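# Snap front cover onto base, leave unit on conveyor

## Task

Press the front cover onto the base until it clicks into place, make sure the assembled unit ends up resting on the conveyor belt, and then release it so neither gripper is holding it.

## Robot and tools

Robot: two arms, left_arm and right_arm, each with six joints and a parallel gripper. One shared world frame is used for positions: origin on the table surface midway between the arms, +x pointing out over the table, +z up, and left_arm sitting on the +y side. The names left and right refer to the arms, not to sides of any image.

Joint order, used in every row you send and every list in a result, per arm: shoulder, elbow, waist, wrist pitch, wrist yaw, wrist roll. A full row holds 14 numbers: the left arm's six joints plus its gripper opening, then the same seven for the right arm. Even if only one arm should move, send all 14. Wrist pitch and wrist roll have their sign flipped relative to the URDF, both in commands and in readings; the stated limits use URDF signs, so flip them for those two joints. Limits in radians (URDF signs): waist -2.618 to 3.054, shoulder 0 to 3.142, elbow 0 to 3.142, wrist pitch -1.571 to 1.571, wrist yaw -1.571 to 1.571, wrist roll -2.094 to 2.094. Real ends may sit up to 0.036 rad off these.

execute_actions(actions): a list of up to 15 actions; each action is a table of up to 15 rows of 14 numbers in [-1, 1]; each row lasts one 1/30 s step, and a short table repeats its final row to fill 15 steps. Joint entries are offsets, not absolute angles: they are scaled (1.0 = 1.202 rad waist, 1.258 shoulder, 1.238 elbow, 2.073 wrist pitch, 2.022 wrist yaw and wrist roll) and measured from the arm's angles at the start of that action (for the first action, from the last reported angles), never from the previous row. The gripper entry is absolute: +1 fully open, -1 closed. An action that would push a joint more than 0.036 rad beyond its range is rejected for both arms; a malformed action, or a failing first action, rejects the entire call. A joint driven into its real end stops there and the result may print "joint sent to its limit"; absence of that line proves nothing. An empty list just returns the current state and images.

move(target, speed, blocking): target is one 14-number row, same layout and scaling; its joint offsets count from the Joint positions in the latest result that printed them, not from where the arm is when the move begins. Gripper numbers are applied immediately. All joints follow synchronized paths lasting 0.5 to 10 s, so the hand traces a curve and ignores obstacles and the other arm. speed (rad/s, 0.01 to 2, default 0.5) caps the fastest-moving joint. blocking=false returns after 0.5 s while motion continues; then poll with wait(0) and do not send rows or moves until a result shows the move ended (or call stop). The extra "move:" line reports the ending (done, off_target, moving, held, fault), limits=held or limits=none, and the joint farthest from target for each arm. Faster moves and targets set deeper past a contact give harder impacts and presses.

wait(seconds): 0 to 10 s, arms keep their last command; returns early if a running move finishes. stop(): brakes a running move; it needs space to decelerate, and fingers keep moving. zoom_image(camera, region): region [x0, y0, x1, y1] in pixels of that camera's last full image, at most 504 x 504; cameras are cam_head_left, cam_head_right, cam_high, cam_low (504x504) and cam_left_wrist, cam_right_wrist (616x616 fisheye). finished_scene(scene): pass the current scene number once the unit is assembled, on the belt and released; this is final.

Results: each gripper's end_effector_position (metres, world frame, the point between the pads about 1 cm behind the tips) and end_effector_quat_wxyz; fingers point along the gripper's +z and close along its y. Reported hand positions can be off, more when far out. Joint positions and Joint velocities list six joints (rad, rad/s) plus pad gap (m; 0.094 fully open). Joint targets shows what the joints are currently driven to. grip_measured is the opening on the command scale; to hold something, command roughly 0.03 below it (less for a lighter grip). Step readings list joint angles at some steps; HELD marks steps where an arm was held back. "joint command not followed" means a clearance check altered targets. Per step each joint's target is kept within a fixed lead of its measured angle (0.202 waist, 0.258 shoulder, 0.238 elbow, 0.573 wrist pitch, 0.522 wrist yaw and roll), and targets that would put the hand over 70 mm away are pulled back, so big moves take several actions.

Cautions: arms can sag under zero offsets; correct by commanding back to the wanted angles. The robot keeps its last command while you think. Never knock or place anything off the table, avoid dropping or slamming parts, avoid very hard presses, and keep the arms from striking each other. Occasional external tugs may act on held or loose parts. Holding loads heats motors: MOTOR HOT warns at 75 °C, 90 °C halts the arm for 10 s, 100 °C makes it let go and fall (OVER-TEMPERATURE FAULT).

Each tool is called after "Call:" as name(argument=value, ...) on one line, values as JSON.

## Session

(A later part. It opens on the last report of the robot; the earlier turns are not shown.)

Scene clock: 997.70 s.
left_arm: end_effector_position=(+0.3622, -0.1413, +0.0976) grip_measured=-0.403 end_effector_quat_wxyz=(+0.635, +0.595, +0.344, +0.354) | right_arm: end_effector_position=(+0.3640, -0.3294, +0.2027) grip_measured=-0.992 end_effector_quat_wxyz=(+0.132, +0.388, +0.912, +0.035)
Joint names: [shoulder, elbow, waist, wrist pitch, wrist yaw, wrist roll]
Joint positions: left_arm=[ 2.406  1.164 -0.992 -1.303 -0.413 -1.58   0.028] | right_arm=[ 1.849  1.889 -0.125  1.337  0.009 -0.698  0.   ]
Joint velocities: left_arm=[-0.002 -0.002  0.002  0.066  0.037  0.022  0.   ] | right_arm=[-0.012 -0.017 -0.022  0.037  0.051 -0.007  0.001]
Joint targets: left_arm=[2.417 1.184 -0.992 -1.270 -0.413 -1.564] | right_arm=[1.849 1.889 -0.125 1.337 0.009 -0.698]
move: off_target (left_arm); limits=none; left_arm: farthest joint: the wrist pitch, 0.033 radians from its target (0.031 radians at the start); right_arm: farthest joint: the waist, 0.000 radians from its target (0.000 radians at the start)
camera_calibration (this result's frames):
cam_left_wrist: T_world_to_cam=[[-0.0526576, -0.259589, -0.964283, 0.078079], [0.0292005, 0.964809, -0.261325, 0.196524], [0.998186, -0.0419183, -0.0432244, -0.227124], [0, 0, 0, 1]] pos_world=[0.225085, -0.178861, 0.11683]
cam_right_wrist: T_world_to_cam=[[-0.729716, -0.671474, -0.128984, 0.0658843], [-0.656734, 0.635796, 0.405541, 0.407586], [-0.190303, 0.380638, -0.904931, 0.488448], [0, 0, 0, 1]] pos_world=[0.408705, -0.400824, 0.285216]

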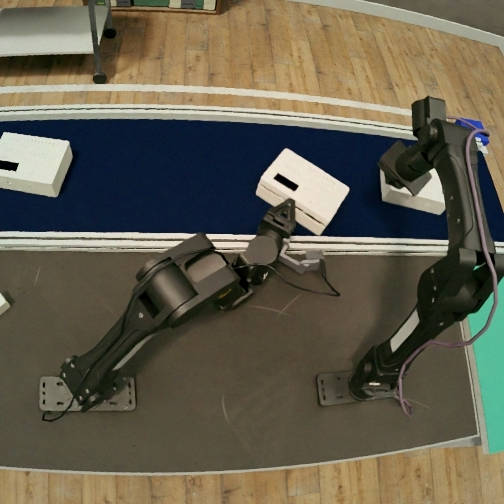

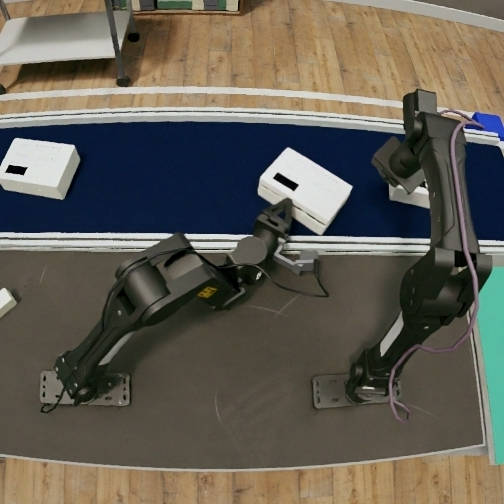

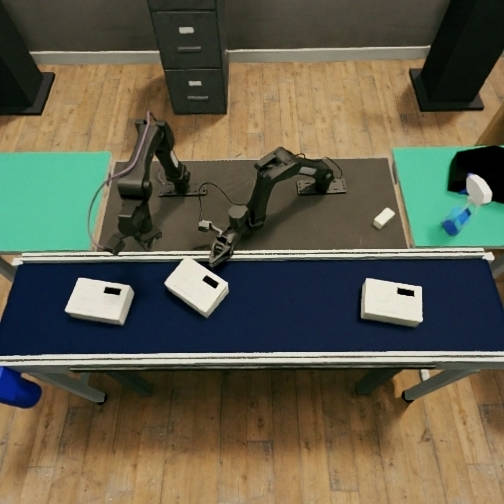

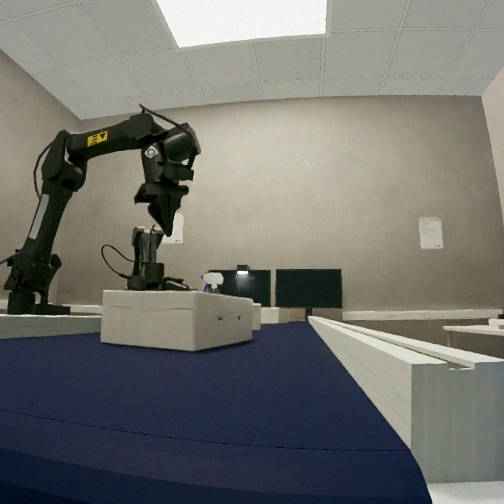

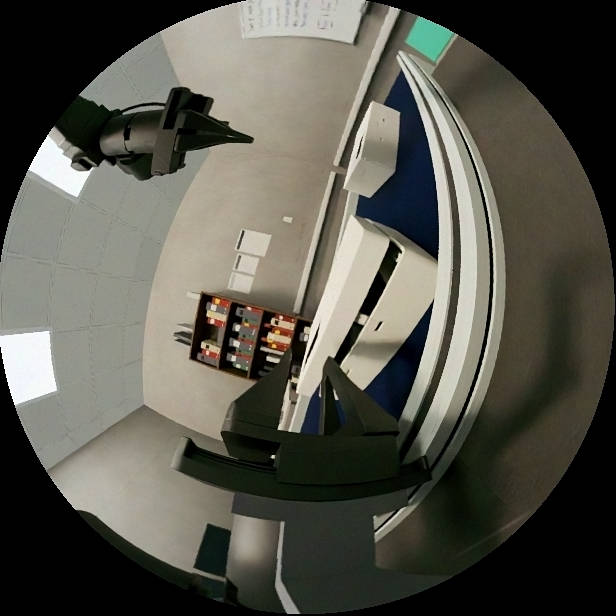

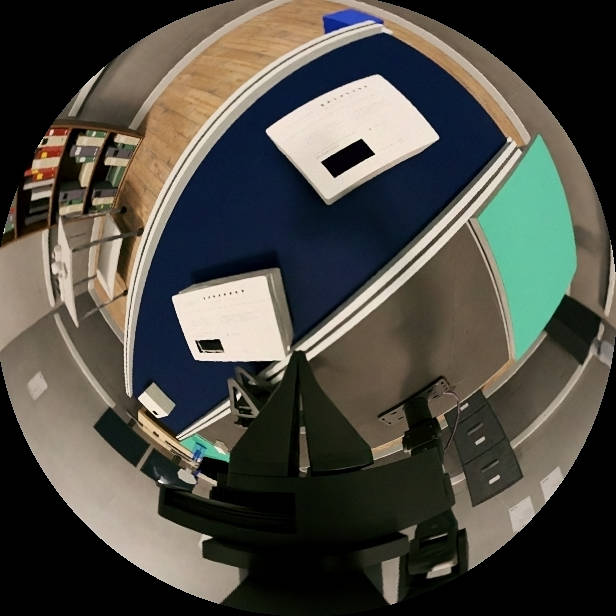

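Call:
execute_actions(actions=[[[-0.03,0,0,0.05,0,0,-0.4,0,0,0,0,0,0,-1]],[[-0.03,0,0,0.05,0,0,-0.4,0,0,0,0,0,0,-1]],[[0,0.04,0,0.04,0,0,-0.4,0,0,0,0,0,0,-1]]])

Call:
zoom_image(camera="cam_left_wrist", region=[250,240,420,420])

Scene clock: 1007.30 s.
left_arm: end_effector_position=(+0.3664, -0.1472, +0.0903) grip_measured=-0.403 end_effector_quat_wxyz=(+0.596, +0.634, +0.346, +0.351) | right_arm: end_effector_position=(+0.3640, -0.3294, +0.2027) grip_measured=-0.992 end_effector_quat_wxyz=(+0.132, +0.388, +0.912, +0.035)
Joint names: [shoulder, elbow, waist, wrist pitch, wrist yaw, wrist roll]
Joint positions: left_arm=[ 2.364  1.193 -0.992 -1.125 -0.413 -1.585  0.028] | right_arm=[ 1.849  1.889 -0.125  1.337  0.009 -0.698  0.   ]
Joint velocities: left_arm=[-0.007 -0.012  0.012  0.022  0.037  0.022  0.   ] | right_arm=[ 0.002  0.002 -0.017 -0.022 -0.022 -0.037 -0.001]
Joint targets: left_arm=[2.364 1.214 -0.992 -1.093 -0.413 -1.583] | right_arm=[1.849 1.889 -0.125 1.337 0.009 -0.698]
Step readings (joint positions; steps 1 to 15: 1st action; 16 to 30: 2nd action; 31 to 45: 3rd action):
0: left_arm=[2.406 1.164 -0.992 -1.303 -0.413 -1.580] | right_arm=[1.849 1.889 -0.125 1.337 0.009 -0.698]
1: left_arm=[2.403 1.164 -0.992 -1.294 -0.413 -1.581] | right_arm=[1.849 1.889 -0.125 1.337 0.009 -0.698]
2: left_arm=[2.398 1.164 -0.992 -1.278 -0.413 -1.582] | right_arm=[1.849 1.889 -0.125 1.337 0.009 -0.698]
4: left_arm=[2.392 1.164 -0.992 -1.256 -0.413 -1.583] | right_arm=[1.849 1.889 -0.125 1.337 0.009 -0.698]
8: left_arm=[2.387 1.164 -0.992 -1.242 -0.413 -1.583] | right_arm=[1.849 1.889 -0.125 1.337 0.009 -0.698]
15: left_arm=[2.385 1.164 -0.992 -1.238 -0.413 -1.583] | right_arm=[1.849 1.889 -0.125 1.337 0.009 -0.698]
16: left_arm=[2.382 1.164 -0.992 -1.230 -0.413 -1.583] | right_arm=[1.849 1.889 -0.125 1.337 0.009 -0.698]
17: left_arm=[2.377 1.164 -0.992 -1.215 -0.413 -1.583] | right_arm=[1.849 1.889 -0.125 1.337 0.009 -0.698]
19: left_arm=[2.371 1.164 -0.992 -1.194 -0.413 -1.583] | right_arm=[1.849 1.889 -0.125 1.337 0.009 -0.698]
23: left_arm=[2.366 1.164 -0.992 -1.179 -0.413 -1.583] | right_arm=[1.849 1.889 -0.125 1.337 0.009 -0.698]
30: left_arm=[2.364 1.164 -0.992 -1.176 -0.413 -1.583] | right_arm=[1.849 1.889 -0.125 1.337 0.009 -0.698]
31: left_arm=[2.364 1.169 -0.992 -1.170 -0.413 -1.583] | right_arm=[1.849 1.889 -0.125 1.337 0.009 -0.698]
32: left_arm=[2.364 1.177 -0.992 -1.156 -0.413 -1.584] | right_arm=[1.849 1.889 -0.125 1.337 0.009 -0.698]
34: left_arm=[2.364 1.188 -0.992 -1.135 -0.413 -1.585] | right_arm=[1.849 1.889 -0.125 1.337 0.009 -0.698]
38: left_arm=[2.364 1.192 -0.992 -1.126 -0.413 -1.585] | right_arm=[1.849 1.889 -0.125 1.337 0.009 -0.698]
45: Joint positions above
camera_calibration (this result's frames):
cam_left_wrist: T_world_to_cam=[[-0.111086, -0.16991, -0.979179, 0.105694], [0.0161188, 0.984839, -0.17272, 0.199875], [0.99368, -0.03497, -0.106663, -0.223437], [0, 0, 0, 1]] pos_world=[0.230545, -0.1867, 0.114183]
cam_right_wrist: T_world_to_cam=[[-0.729716, -0.671474, -0.128984, 0.0658843], [-0.656734, 0.635796, 0.405541, 0.407586], [-0.190303, 0.380638, -0.904931, 0.488448], [0, 0, 0, 1]] pos_world=[0.408705, -0.400824, 0.285216]

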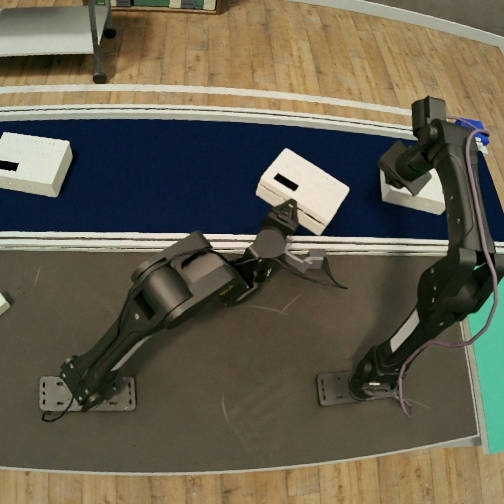

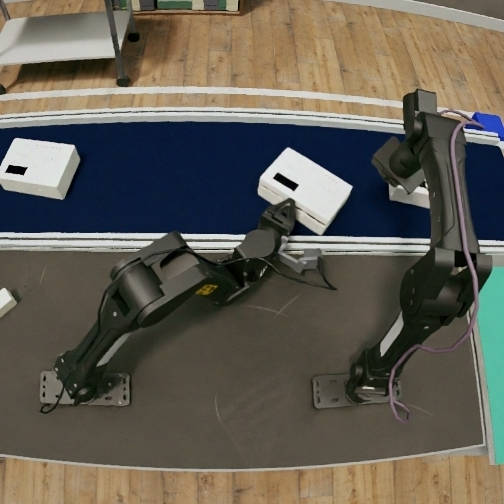

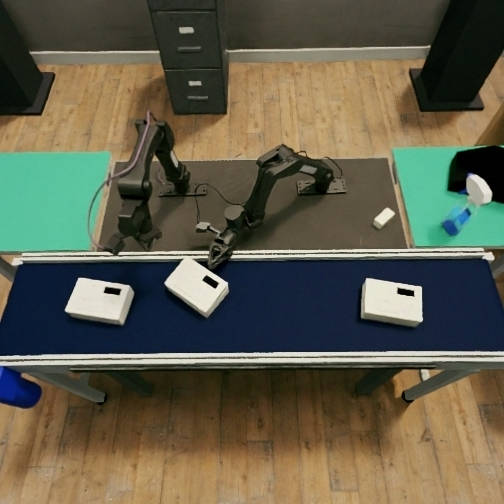

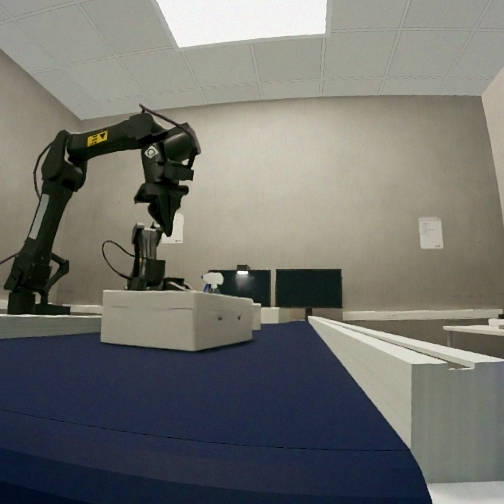

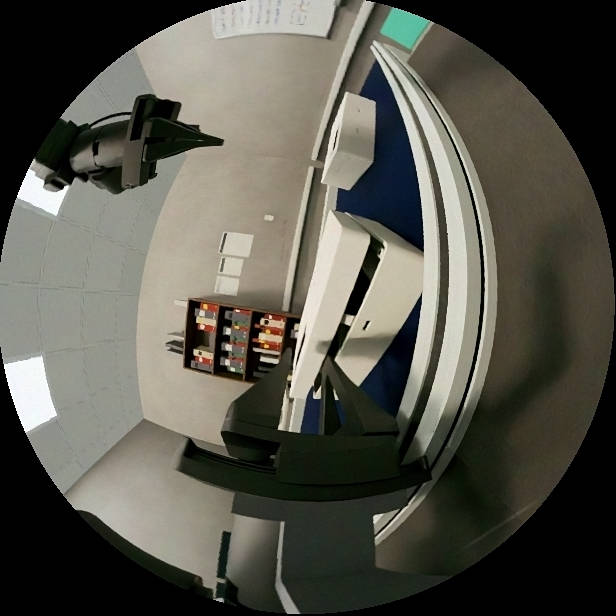

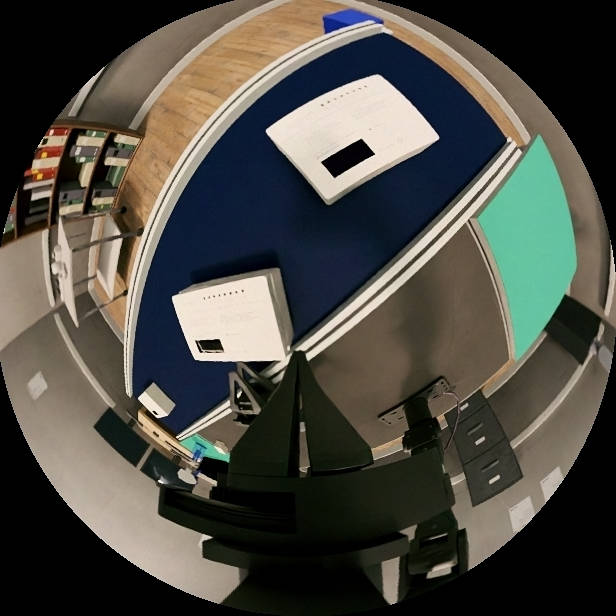

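Region (250, 240, 420, 420) of cam_left_wrist's 616x616 image, scaled by 2.800, with more detail than that image has.

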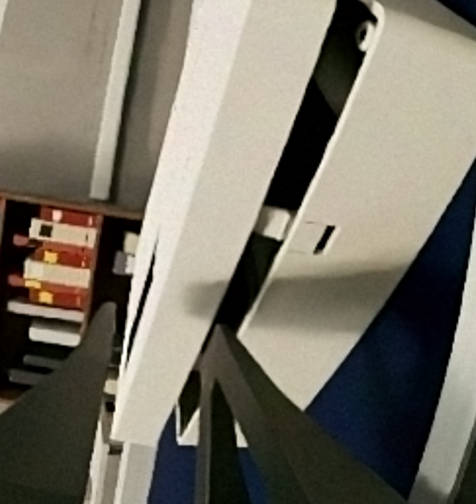

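Call:
execute_actions(actions=[[[0.012,0.045,0.012,0.03,0,0,-0.3,0,0,0,0,0,0,-1]],[[0.012,0.045,0.012,0.03,0,0,-0.3,0,0,0,0,0,0,-1]],[[0,0,0,0,0,0,-0.75,0,0,0,0,0,0,-1]]])

Call:
zoom_image(camera="cam_left_wrist", region=[230,200,450,420])

Scene clock: 1014.83 s.
left_arm: end_effector_position=(+0.3777, -0.1543, +0.0898) grip_measured=-0.659 end_effector_quat_wxyz=(+0.588, +0.638, +0.349, +0.353) | right_arm: end_effector_position=(+0.3640, -0.3294, +0.2027) grip_measured=-0.992 end_effector_quat_wxyz=(+0.132, +0.388, +0.912, +0.035)
Joint names: [shoulder, elbow, waist, wrist pitch, wrist yaw, wrist roll]
Joint positions: left_arm=[ 2.385  1.261 -0.983 -1.061 -0.413 -1.586  0.016] | right_arm=[ 1.849  1.889 -0.125  1.337  0.009 -0.698  0.   ]
Joint velocities: left_arm=[-0.002 -0.007 -0.002  0.066  0.037 -0.007 -0.001] | right_arm=[-0.027 -0.027  0.017  0.051 -0.022  0.066 -0.   ]
Joint targets: left_arm=[2.385 1.261 -0.983 -1.060 -0.413 -1.586] | right_arm=[1.849 1.889 -0.125 1.337 0.009 -0.698]
Step readings (joint positions; steps 1 to 15: 1st action; 16 to 30: 2nd action; 31 to 45: 3rd action):
0: left_arm=[2.364 1.193 -0.992 -1.125 -0.413 -1.585] | right_arm=[1.849 1.889 -0.125 1.337 0.009 -0.698]
1: left_arm=[2.366 1.198 -0.991 -1.120 -0.413 -1.585] | right_arm=[1.849 1.889 -0.125 1.337 0.009 -0.698]
2: left_arm=[2.369 1.209 -0.991 -1.111 -0.413 -1.585] | right_arm=[1.849 1.889 -0.125 1.337 0.009 -0.698]
4: left_arm=[2.374 1.223 -0.989 -1.100 -0.413 -1.585] | right_arm=[1.849 1.889 -0.125 1.337 0.009 -0.698]
8: left_arm=[2.375 1.227 -0.987 -1.093 -0.413 -1.585] | right_arm=[1.849 1.889 -0.125 1.337 0.009 -0.698]
15: left_arm=[2.375 1.227 -0.987 -1.093 -0.413 -1.585] | right_arm=[1.849 1.889 -0.125 1.337 0.009 -0.698]
16: left_arm=[2.376 1.232 -0.987 -1.088 -0.413 -1.585] | right_arm=[1.849 1.889 -0.125 1.337 0.009 -0.698]
17: left_arm=[2.380 1.243 -0.986 -1.079 -0.413 -1.586] | right_arm=[1.849 1.889 -0.125 1.337 0.009 -0.698]
19: left_arm=[2.385 1.257 -0.984 -1.068 -0.413 -1.586] | right_arm=[1.849 1.889 -0.125 1.337 0.009 -0.698]
23: left_arm=[2.385 1.261 -0.983 -1.060 -0.413 -1.586] | right_arm=[1.849 1.889 -0.125 1.337 0.009 -0.698]
30: left_arm=[2.385 1.261 -0.983 -1.060 -0.413 -1.586] | right_arm=[1.849 1.889 -0.125 1.337 0.009 -0.698]
31: left_arm=[2.385 1.261 -0.983 -1.060 -0.413 -1.586] | right_arm=[1.849 1.889 -0.125 1.337 0.009 -0.698]
32: left_arm=[2.385 1.261 -0.983 -1.060 -0.413 -1.586] | right_arm=[1.849 1.889 -0.125 1.337 0.009 -0.698]
34: left_arm=[2.385 1.261 -0.983 -1.061 -0.413 -1.586] | right_arm=[1.849 1.889 -0.125 1.337 0.009 -0.698]
38: left_arm=[2.385 1.261 -0.983 -1.061 -0.413 -1.586] | right_arm=[1.849 1.889 -0.125 1.337 0.009 -0.698]
45: Joint positions above
camera_calibration (this result's frames):
cam_left_wrist: T_world_to_cam=[[-0.118567, -0.156221, -0.98058, 0.110325], [0.00642744, 0.987404, -0.158086, 0.20934], [0.992925, -0.0250463, -0.116069, -0.23229], [0, 0, 0, 1]] pos_world=[0.242382, -0.195286, 0.114314]
cam_right_wrist: T_world_to_cam=[[-0.729716, -0.671474, -0.128984, 0.0658843], [-0.656734, 0.635796, 0.405541, 0.407586], [-0.190303, 0.380638, -0.904931, 0.488448], [0, 0, 0, 1]] pos_world=[0.408705, -0.400824, 0.285216]

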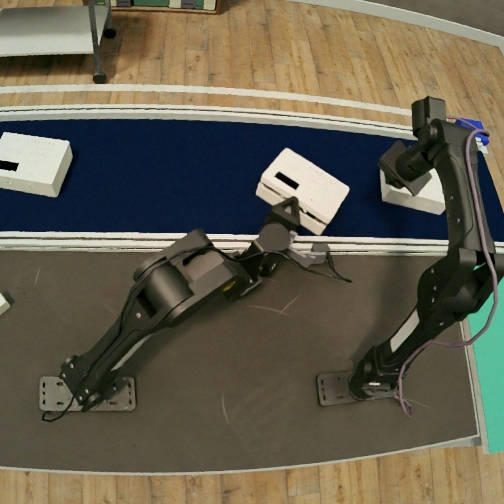

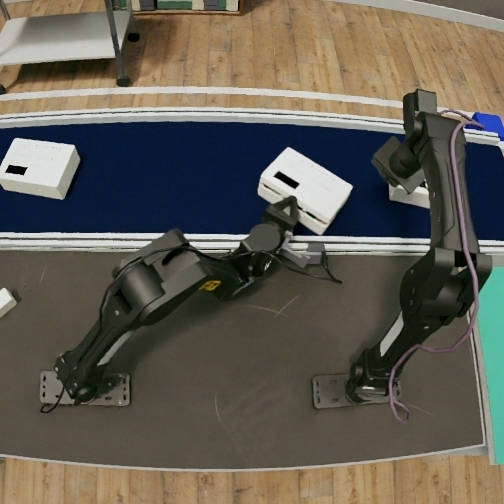

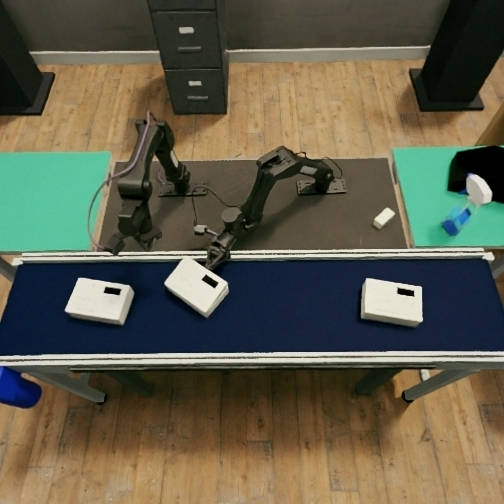

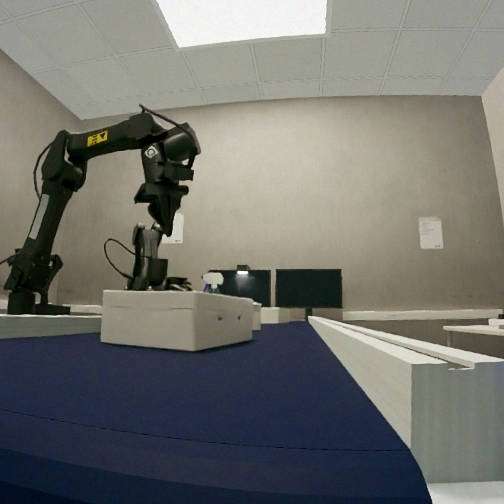

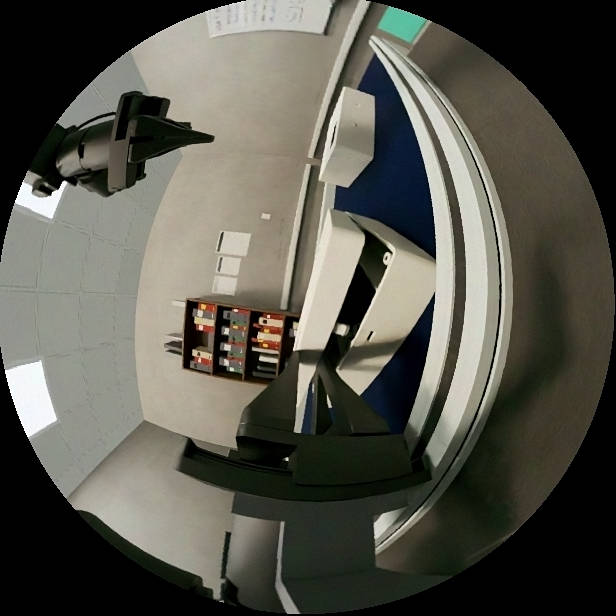

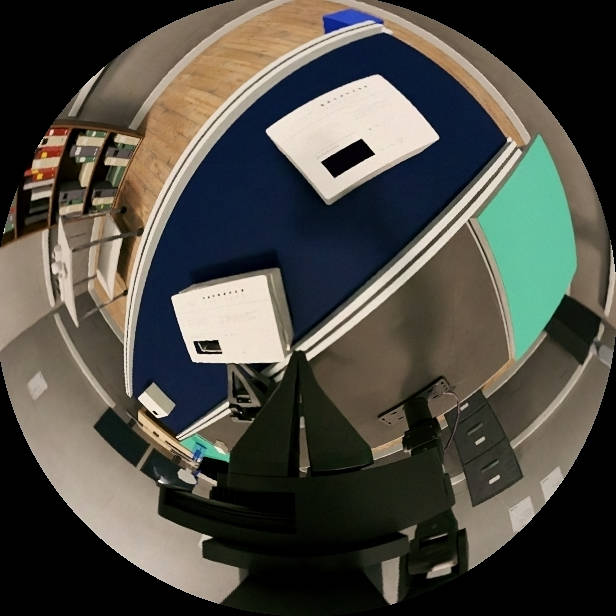

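Region (230, 200, 450, 420) of cam_left_wrist's 616x616 image, scaled by 2.291, with more detail than that image has.

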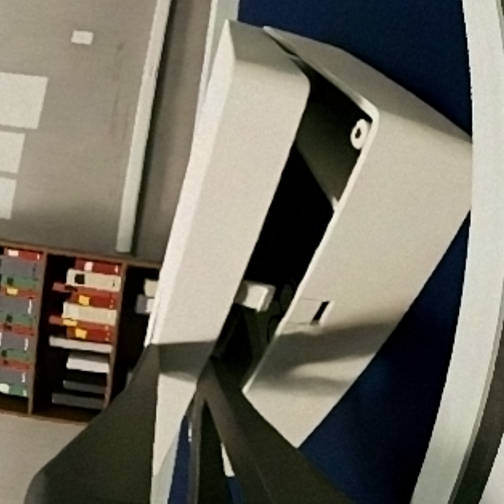

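Call:
execute_actions(actions=[[[0,0,0,-0.035,0,0,-0.75,0,0,0,0,0,0,-1]],[[0,0,0,0,0,0,-0.75,0,0,0,0,0,0,-1]]])

Call:
zoom_image(camera="cam_high", region=[160,250,240,325])

Scene clock: 1020.80 s.
left_arm: end_effector_position=(+0.3777, -0.1544, +0.0918) grip_measured=-0.659 end_effector_quat_wxyz=(+0.595, +0.632, +0.348, +0.355) | right_arm: end_effector_position=(+0.3640, -0.3294, +0.2027) grip_measured=-0.992 end_effector_quat_wxyz=(+0.132, +0.388, +0.912, +0.035)
Joint names: [shoulder, elbow, waist, wrist pitch, wrist yaw, wrist roll]
Joint positions: left_arm=[ 2.392  1.261 -0.983 -1.087 -0.413 -1.587  0.016] | right_arm=[ 1.849  1.889 -0.125  1.337  0.009 -0.698  0.   ]
Joint velocities: left_arm=[ 0.012  0.007 -0.002 -0.022 -0.037 -0.095 -0.   ] | right_arm=[-0.002 -0.037  0.002  0.081 -0.081 -0.037 -0.001]
Joint targets: left_arm=[2.392 1.261 -0.983 -1.090 -0.413 -1.587] | right_arm=[1.849 1.889 -0.125 1.337 0.009 -0.698]
Step readings (joint positions; steps 1 to 15: 1st action; 16 to 30: 2nd action):
0: left_arm=[2.385 1.261 -0.983 -1.061 -0.413 -1.586] | right_arm=[1.849 1.889 -0.125 1.337 0.009 -0.698]
1: left_arm=[2.385 1.261 -0.983 -1.066 -0.413 -1.586] | right_arm=[1.849 1.889 -0.125 1.337 0.009 -0.698]
2: left_arm=[2.387 1.261 -0.983 -1.073 -0.413 -1.586] | right_arm=[1.849 1.889 -0.125 1.337 0.009 -0.698]
4: left_arm=[2.390 1.261 -0.983 -1.081 -0.413 -1.587] | right_arm=[1.849 1.889 -0.125 1.337 0.009 -0.698]
8: left_arm=[2.392 1.261 -0.983 -1.087 -0.413 -1.587] | right_arm=[1.849 1.889 -0.125 1.337 0.009 -0.698]
15: left_arm=[2.392 1.261 -0.983 -1.090 -0.413 -1.587] | right_arm=[1.849 1.889 -0.125 1.337 0.009 -0.698]
16: left_arm=[2.392 1.261 -0.983 -1.089 -0.413 -1.587] | right_arm=[1.849 1.889 -0.125 1.337 0.009 -0.698]
17: left_arm=[2.392 1.261 -0.983 -1.088 -0.413 -1.587] | right_arm=[1.849 1.889 -0.125 1.337 0.009 -0.698]
19: left_arm=[2.392 1.261 -0.983 -1.087 -0.413 -1.587] | right_arm=[1.849 1.889 -0.125 1.337 0.009 -0.698]
23: left_arm=[2.392 1.261 -0.983 -1.087 -0.413 -1.587] | right_arm=[1.849 1.889 -0.125 1.337 0.009 -0.698]
30: Joint positions above
camera_calibration (this result's frames):
cam_left_wrist: T_world_to_cam=[[-0.106819, -0.170687, -0.979518, 0.105498], [0.00846646, 0.984963, -0.172559, 0.209947], [0.994242, -0.0267257, -0.103768, -0.234029], [0, 0, 0, 1]] pos_world=[0.242173, -0.195037, 0.115281]
cam_right_wrist: T_world_to_cam=[[-0.729716, -0.671474, -0.128984, 0.0658843], [-0.656734, 0.635796, 0.405541, 0.407586], [-0.190303, 0.380638, -0.904931, 0.488448], [0, 0, 0, 1]] pos_world=[0.408705, -0.400824, 0.285216]

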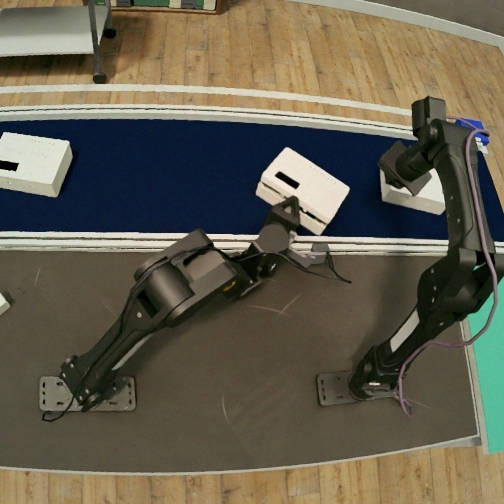

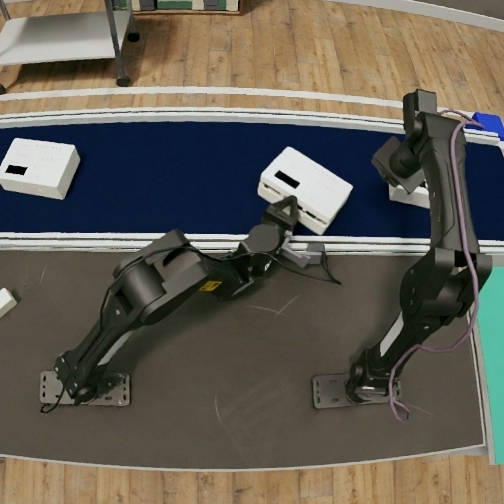

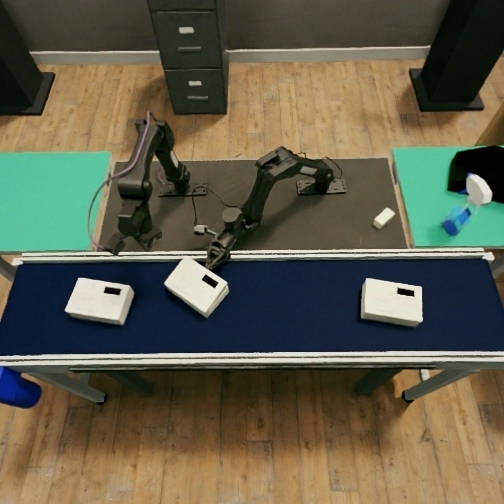

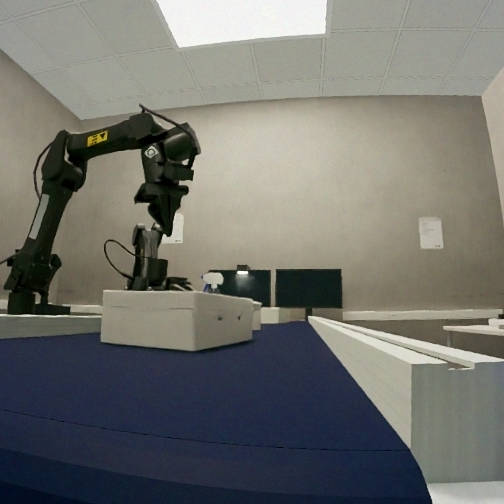

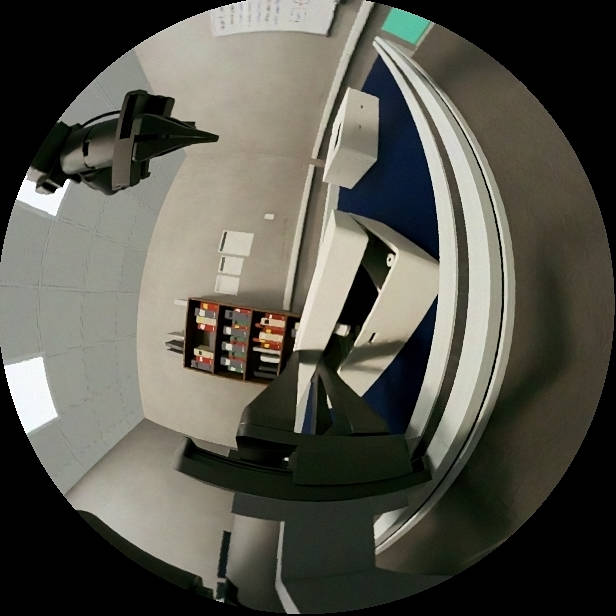

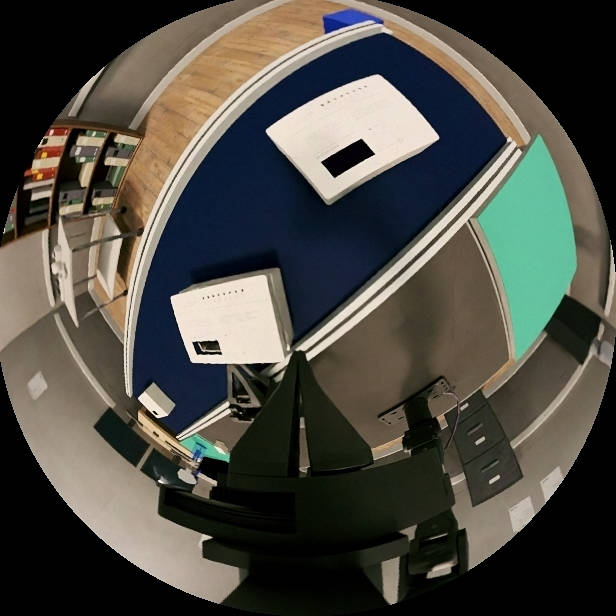

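Region (160, 250, 240, 325) of cam_high's 504x504 image, scaled by 6.300, with more detail than that image has; it fills the top 472 rows of this view, and the rest is white.

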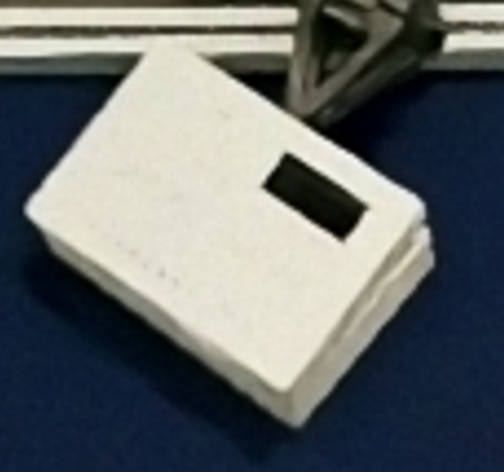

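Call:
execute_actions(actions=[[[0,0,0,0,0,0,-0.5,0,0,0,0,0,0,-1]],[[0.012,0.045,0.012,0.02,0,0,-0.5,0,0,0,0,0,0,-1]],[[0.012,0.045,0.012,0.02,0,0,-0.5,0,0,0,0,0,0,-1]],[[0,0,0,0,0,0,-0.78,0,0,0,0,0,0,-1]],[[0,0,0,-0.035,0,0,-0.78,0,0,0,0,0,0,-1]]])

Call:
zoom_image(camera="cam_high", region=[160,250,240,325])

Scene clock: 1029.87 s.
left_arm: end_effector_position=(+0.3881, -0.1608, +0.0928) grip_measured=-0.633 end_effector_quat_wxyz=(+0.597, +0.628, +0.349, +0.358) | right_arm: end_effector_position=(+0.3640, -0.3294, +0.2027) grip_measured=-0.992 end_effector_quat_wxyz=(+0.132, +0.388, +0.912, +0.035)
Joint names: [shoulder, elbow, waist, wrist pitch, wrist yaw, wrist roll]
Joint positions: left_arm=[ 2.425  1.324 -0.976 -1.067 -0.413 -1.591  0.017] | right_arm=[ 1.849  1.889 -0.125  1.337  0.009 -0.698  0.   ]
Joint velocities: left_arm=[ 0.007 -0.002  0.002 -0.022  0.022 -0.007 -0.001] | right_arm=[ 0.012  0.017  0.002 -0.081  0.007 -0.066 -0.001]
Joint targets: left_arm=[2.417 1.324 -0.976 -1.116 -0.413 -1.588] | right_arm=[1.849 1.889 -0.125 1.337 0.009 -0.698]
Step readings (joint positions; steps 1 to 15: 1st action; 16 to 30: 2nd action; 31 to 45: 3rd action; 46 to 60: 4th action; 61 to 75: 5th action):
0: left_arm=[2.392 1.261 -0.983 -1.087 -0.413 -1.587] | right_arm=[1.849 1.889 -0.125 1.337 0.009 -0.698]
1: left_arm=[2.392 1.261 -0.983 -1.087 -0.413 -1.588] | right_arm=[1.849 1.889 -0.125 1.337 0.009 -0.698]
2: left_arm=[2.392 1.261 -0.983 -1.086 -0.413 -1.588] | right_arm=[1.849 1.889 -0.125 1.337 0.009 -0.698]
4: left_arm=[2.392 1.261 -0.983 -1.085 -0.413 -1.589] | right_arm=[1.849 1.889 -0.125 1.337 0.009 -0.698]
8: left_arm=[2.392 1.261 -0.983 -1.085 -0.413 -1.589] | right_arm=[1.849 1.889 -0.125 1.337 0.009 -0.698]
15: left_arm=[2.392 1.261 -0.983 -1.085 -0.413 -1.589] | right_arm=[1.849 1.889 -0.125 1.337 0.009 -0.698]
16: left_arm=[2.394 1.266 -0.983 -1.081 -0.413 -1.589] | right_arm=[1.849 1.889 -0.125 1.337 0.009 -0.698]
17: left_arm=[2.399 1.276 -0.982 -1.075 -0.413 -1.589] | right_arm=[1.849 1.889 -0.125 1.337 0.009 -0.698]
19: left_arm=[2.405 1.289 -0.981 -1.068 -0.413 -1.589] | right_arm=[1.849 1.889 -0.125 1.337 0.009 -0.698]
23: left_arm=[2.405 1.292 -0.979 -1.062 -0.413 -1.589] | right_arm=[1.849 1.889 -0.125 1.337 0.009 -0.698]
30: left_arm=[2.405 1.292 -0.979 -1.062 -0.413 -1.589] | right_arm=[1.849 1.889 -0.125 1.337 0.009 -0.698]
31: left_arm=[2.407 1.298 -0.979 -1.058 -0.413 -1.589] | right_arm=[1.849 1.889 -0.125 1.337 0.009 -0.698]
32: left_arm=[2.411 1.308 -0.978 -1.052 -0.413 -1.589] | right_arm=[1.849 1.889 -0.125 1.337 0.009 -0.698]
34: left_arm=[2.417 1.320 -0.977 -1.045 -0.413 -1.589] | right_arm=[1.849 1.889 -0.125 1.337 0.009 -0.698]
38: left_arm=[2.417 1.324 -0.976 -1.040 -0.413 -1.589] | right_arm=[1.849 1.889 -0.125 1.337 0.009 -0.698]
45: left_arm=[2.417 1.324 -0.976 -1.039 -0.413 -1.589] | right_arm=[1.849 1.889 -0.125 1.337 0.009 -0.698]
46: left_arm=[2.417 1.324 -0.976 -1.039 -0.413 -1.589] | right_arm=[1.849 1.889 -0.125 1.337 0.009 -0.698]
47: left_arm=[2.417 1.324 -0.976 -1.043 -0.413 -1.588] | right_arm=[1.849 1.889 -0.125 1.337 0.009 -0.698]
49: left_arm=[2.417 1.324 -0.976 -1.043 -0.413 -1.588] | right_arm=[1.849 1.889 -0.125 1.337 0.009 -0.698]
53: left_arm=[2.417 1.324 -0.976 -1.043 -0.413 -1.588] | right_arm=[1.849 1.889 -0.125 1.337 0.009 -0.698]
60: left_arm=[2.417 1.324 -0.976 -1.043 -0.413 -1.588] | right_arm=[1.849 1.889 -0.125 1.337 0.009 -0.698]
61: left_arm=[2.418 1.324 -0.976 -1.049 -0.413 -1.588] | right_arm=[1.849 1.889 -0.125 1.337 0.009 -0.698]
62: left_arm=[2.419 1.324 -0.976 -1.054 -0.413 -1.589] | right_arm=[1.849 1.889 -0.125 1.337 0.009 -0.698]
64: left_arm=[2.423 1.324 -0.976 -1.061 -0.413 -1.590] | right_arm=[1.849 1.889 -0.125 1.337 0.009 -0.698]
68: left_arm=[2.425 1.324 -0.976 -1.066 -0.413 -1.591] | right_arm=[1.849 1.889 -0.125 1.337 0.009 -0.698]
75: Joint positions above
camera_calibration (this result's frames):
cam_left_wrist: T_world_to_cam=[[-0.0977687, -0.176341, -0.979462, 0.102098], [0.00286149, 0.984123, -0.177466, 0.218835], [0.995205, -0.0201533, -0.0957118, -0.24447], [0, 0, 0, 1]] pos_world=[0.252654, -0.202284, 0.115438]
cam_right_wrist: T_world_to_cam=[[-0.729716, -0.671474, -0.128984, 0.0658843], [-0.656734, 0.635796, 0.405541, 0.407586], [-0.190303, 0.380638, -0.904931, 0.488448], [0, 0, 0, 1]] pos_world=[0.408705, -0.400824, 0.285216]

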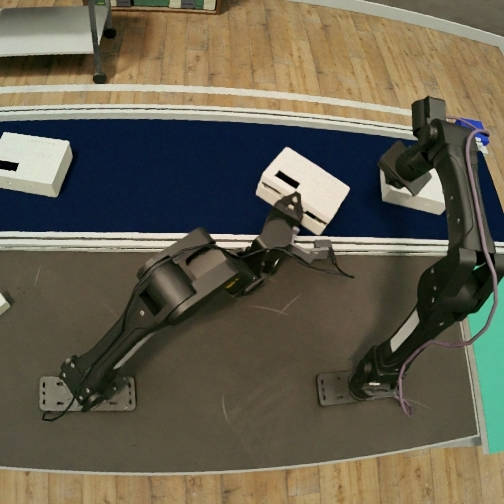

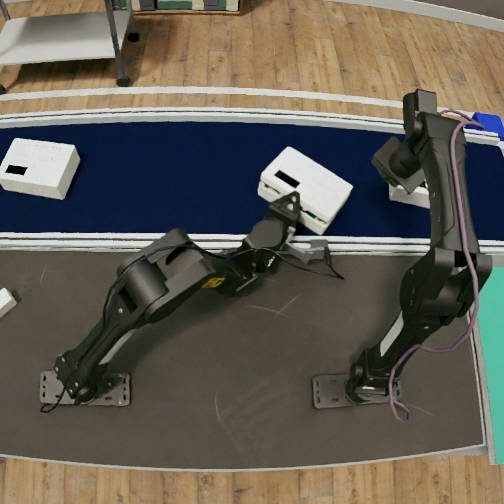

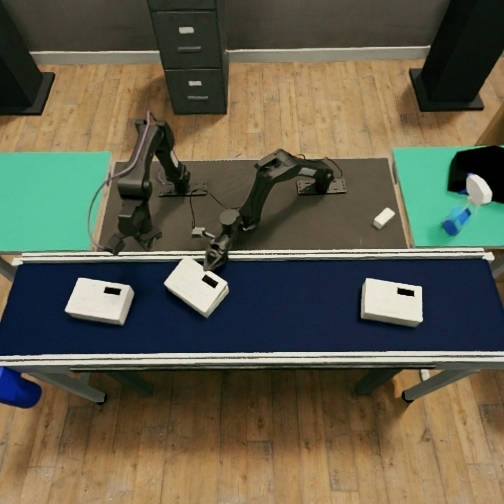

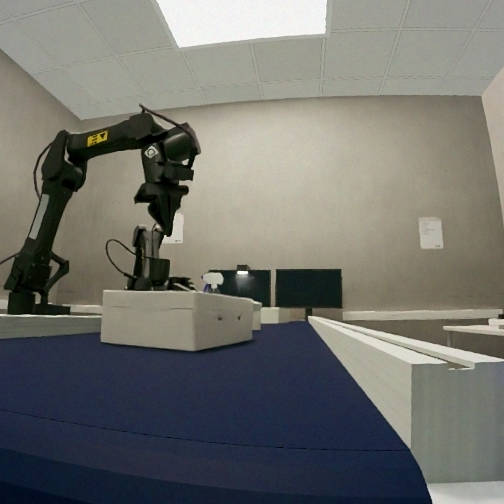

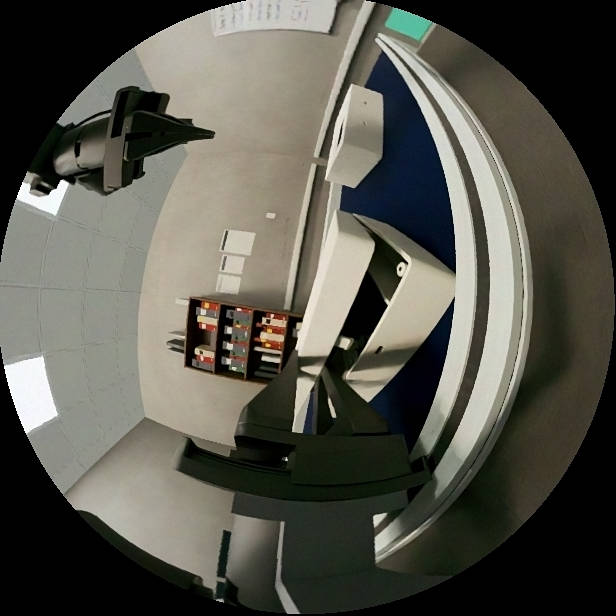

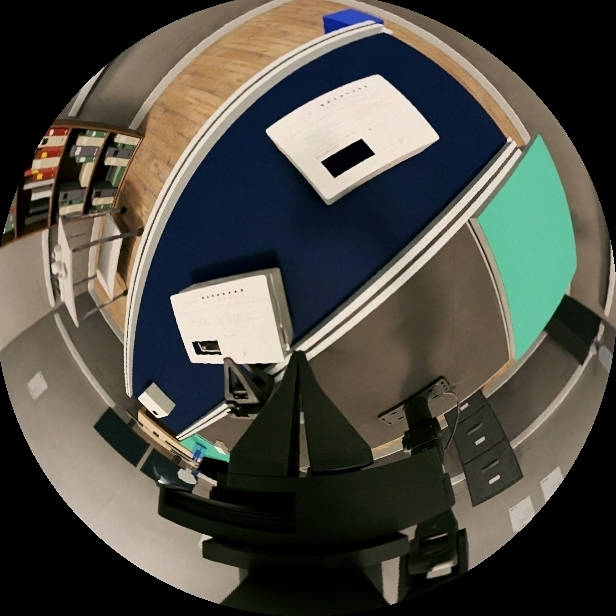

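Region (160, 250, 240, 325) of cam_high's 504x504 image, scaled by 6.300, with more detail than that image has; it fills the top 472 rows of this view, and the rest is white.

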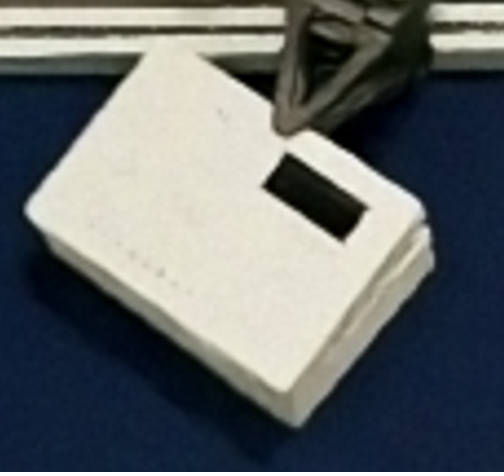

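Call:
execute_actions(actions=[[[0,0,0,-0.045,0,0,-0.78,0,0,0,0,0,0,-1]],[[0,0,0,-0.045,0,0,-0.78,0,0,0,0,0,0,-1]]])

Call:
zoom_image(camera="cam_high", region=[160,250,240,325])

Call:
zoom_image(camera="cam_left_wrist", region=[270,180,490,400])

Scene clock: 1037.67 s.
left_arm: end_effector_position=(+0.3879, -0.1605, +0.0967) grip_measured=-0.633 end_effector_quat_wxyz=(+0.612, +0.612, +0.344, +0.363) | right_arm: end_effector_position=(+0.3640, -0.3294, +0.2027) grip_measured=-0.992 end_effector_quat_wxyz=(+0.132, +0.388, +0.912, +0.035)
Joint names: [shoulder, elbow, waist, wrist pitch, wrist yaw, wrist roll]
Joint positions: left_arm=[ 2.445  1.324 -0.976 -1.135 -0.413 -1.6    0.017] | right_arm=[ 1.849  1.889 -0.125  1.337  0.009 -0.698  0.   ]
Joint velocities: left_arm=[ 0.002 -0.007 -0.002 -0.022 -0.037  0.007 -0.001] | right_arm=[ 0.022 -0.002  0.002 -0.022 -0.066 -0.007  0.   ]
Joint targets: left_arm=[2.434 1.324 -0.976 -1.192 -0.413 -1.596] | right_arm=[1.849 1.889 -0.125 1.337 0.009 -0.698]
Step readings (joint positions; steps 1 to 15: 1st action; 16 to 30: 2nd action):
0: left_arm=[2.425 1.324 -0.976 -1.067 -0.413 -1.591] | right_arm=[1.849 1.889 -0.125 1.337 0.009 -0.698]
1: left_arm=[2.426 1.324 -0.976 -1.072 -0.413 -1.592] | right_arm=[1.849 1.889 -0.125 1.337 0.009 -0.698]
2: left_arm=[2.428 1.324 -0.976 -1.079 -0.413 -1.593] | right_arm=[1.849 1.889 -0.125 1.337 0.009 -0.698]
4: left_arm=[2.432 1.324 -0.976 -1.090 -0.413 -1.594] | right_arm=[1.849 1.889 -0.125 1.337 0.009 -0.698]
8: left_arm=[2.434 1.324 -0.976 -1.097 -0.413 -1.595] | right_arm=[1.849 1.889 -0.125 1.337 0.009 -0.698]
15: left_arm=[2.435 1.324 -0.976 -1.099 -0.413 -1.596] | right_arm=[1.849 1.889 -0.125 1.337 0.009 -0.698]
16: left_arm=[2.436 1.324 -0.976 -1.103 -0.413 -1.597] | right_arm=[1.849 1.889 -0.125 1.337 0.009 -0.698]
17: left_arm=[2.438 1.324 -0.976 -1.110 -0.413 -1.598] | right_arm=[1.849 1.889 -0.125 1.337 0.009 -0.698]
19: left_arm=[2.442 1.324 -0.976 -1.121 -0.413 -1.598] | right_arm=[1.849 1.889 -0.125 1.337 0.009 -0.698]
23: left_arm=[2.444 1.324 -0.976 -1.129 -0.413 -1.599] | right_arm=[1.849 1.889 -0.125 1.337 0.009 -0.698]
30: Joint positions above
camera_calibration (this result's frames):
cam_left_wrist: T_world_to_cam=[[-0.0656192, -0.206751, -0.976191, 0.088259], [0.00927647, 0.97813, -0.207785, 0.218759], [0.997802, -0.0226903, -0.0622662, -0.248558], [0, 0, 0, 1]] pos_world=[0.251774, -0.201368, 0.116136]
cam_right_wrist: T_world_to_cam=[[-0.729716, -0.671474, -0.128984, 0.0658843], [-0.656734, 0.635796, 0.405541, 0.407586], [-0.190303, 0.380638, -0.904931, 0.488448], [0, 0, 0, 1]] pos_world=[0.408705, -0.400824, 0.285216]

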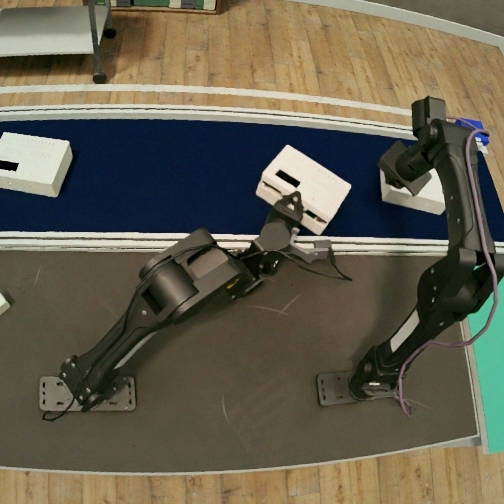

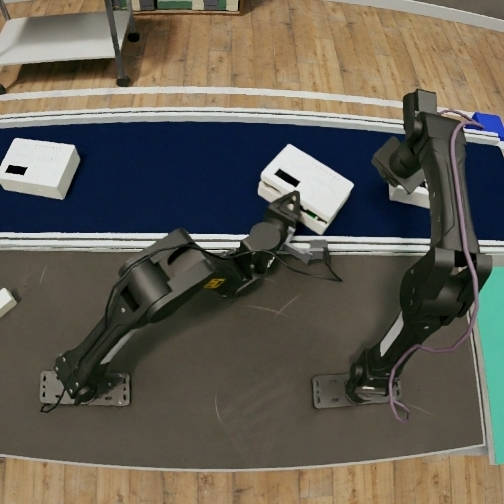

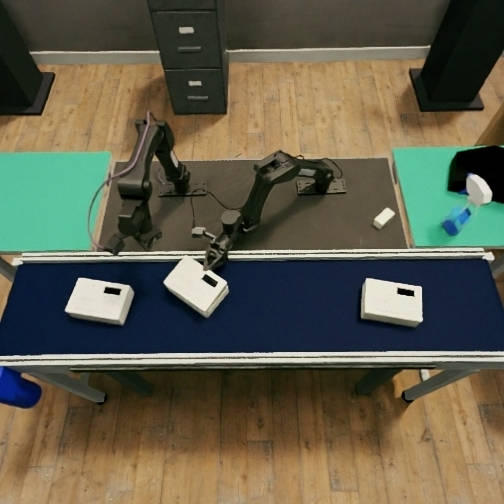

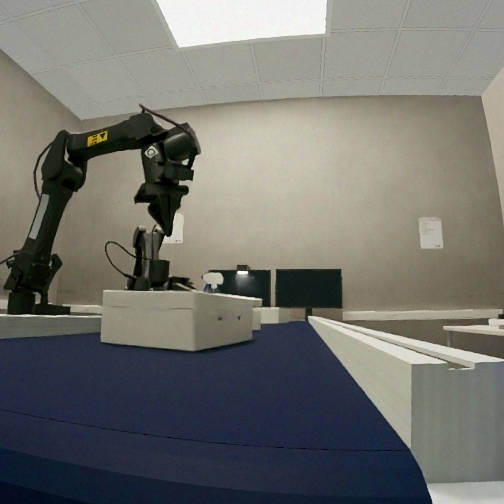

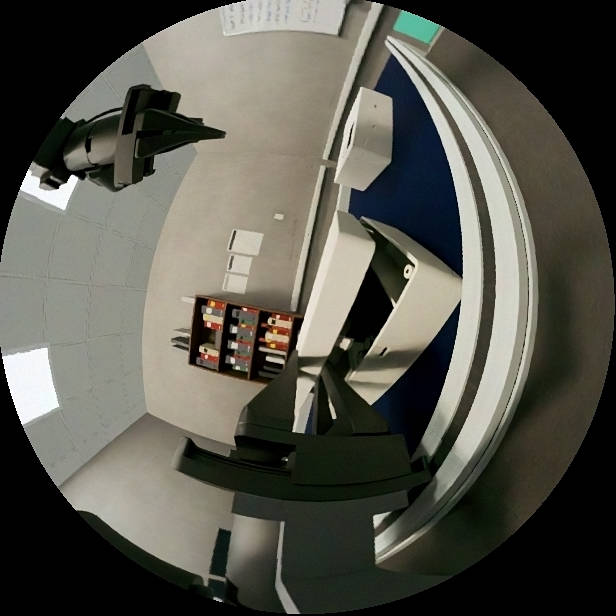

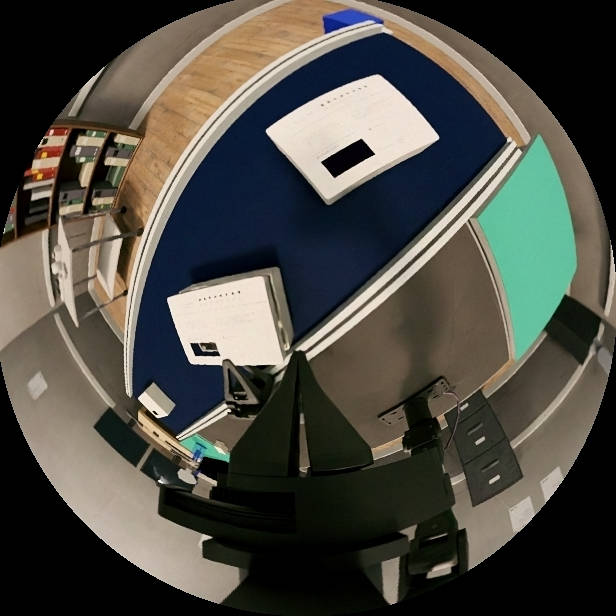

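Region (160, 250, 240, 325) of cam_high's 504x504 image, scaled by 6.300, with more detail than that image has; it fills the top 472 rows of this view, and the rest is white.

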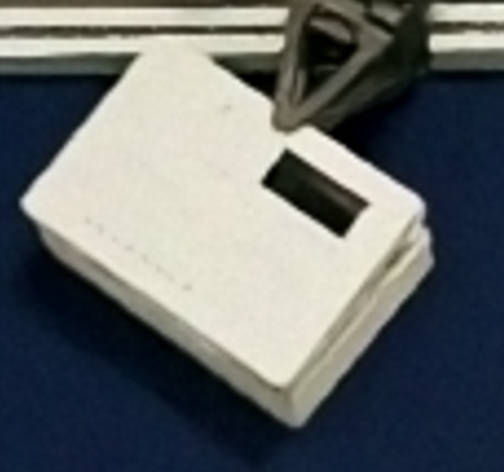

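Region (270, 180, 490, 400) of cam_left_wrist's 616x616 image, scaled by 2.291, with more detail than that image has.

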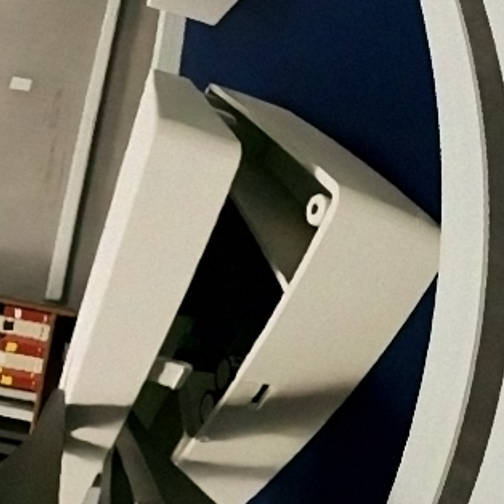

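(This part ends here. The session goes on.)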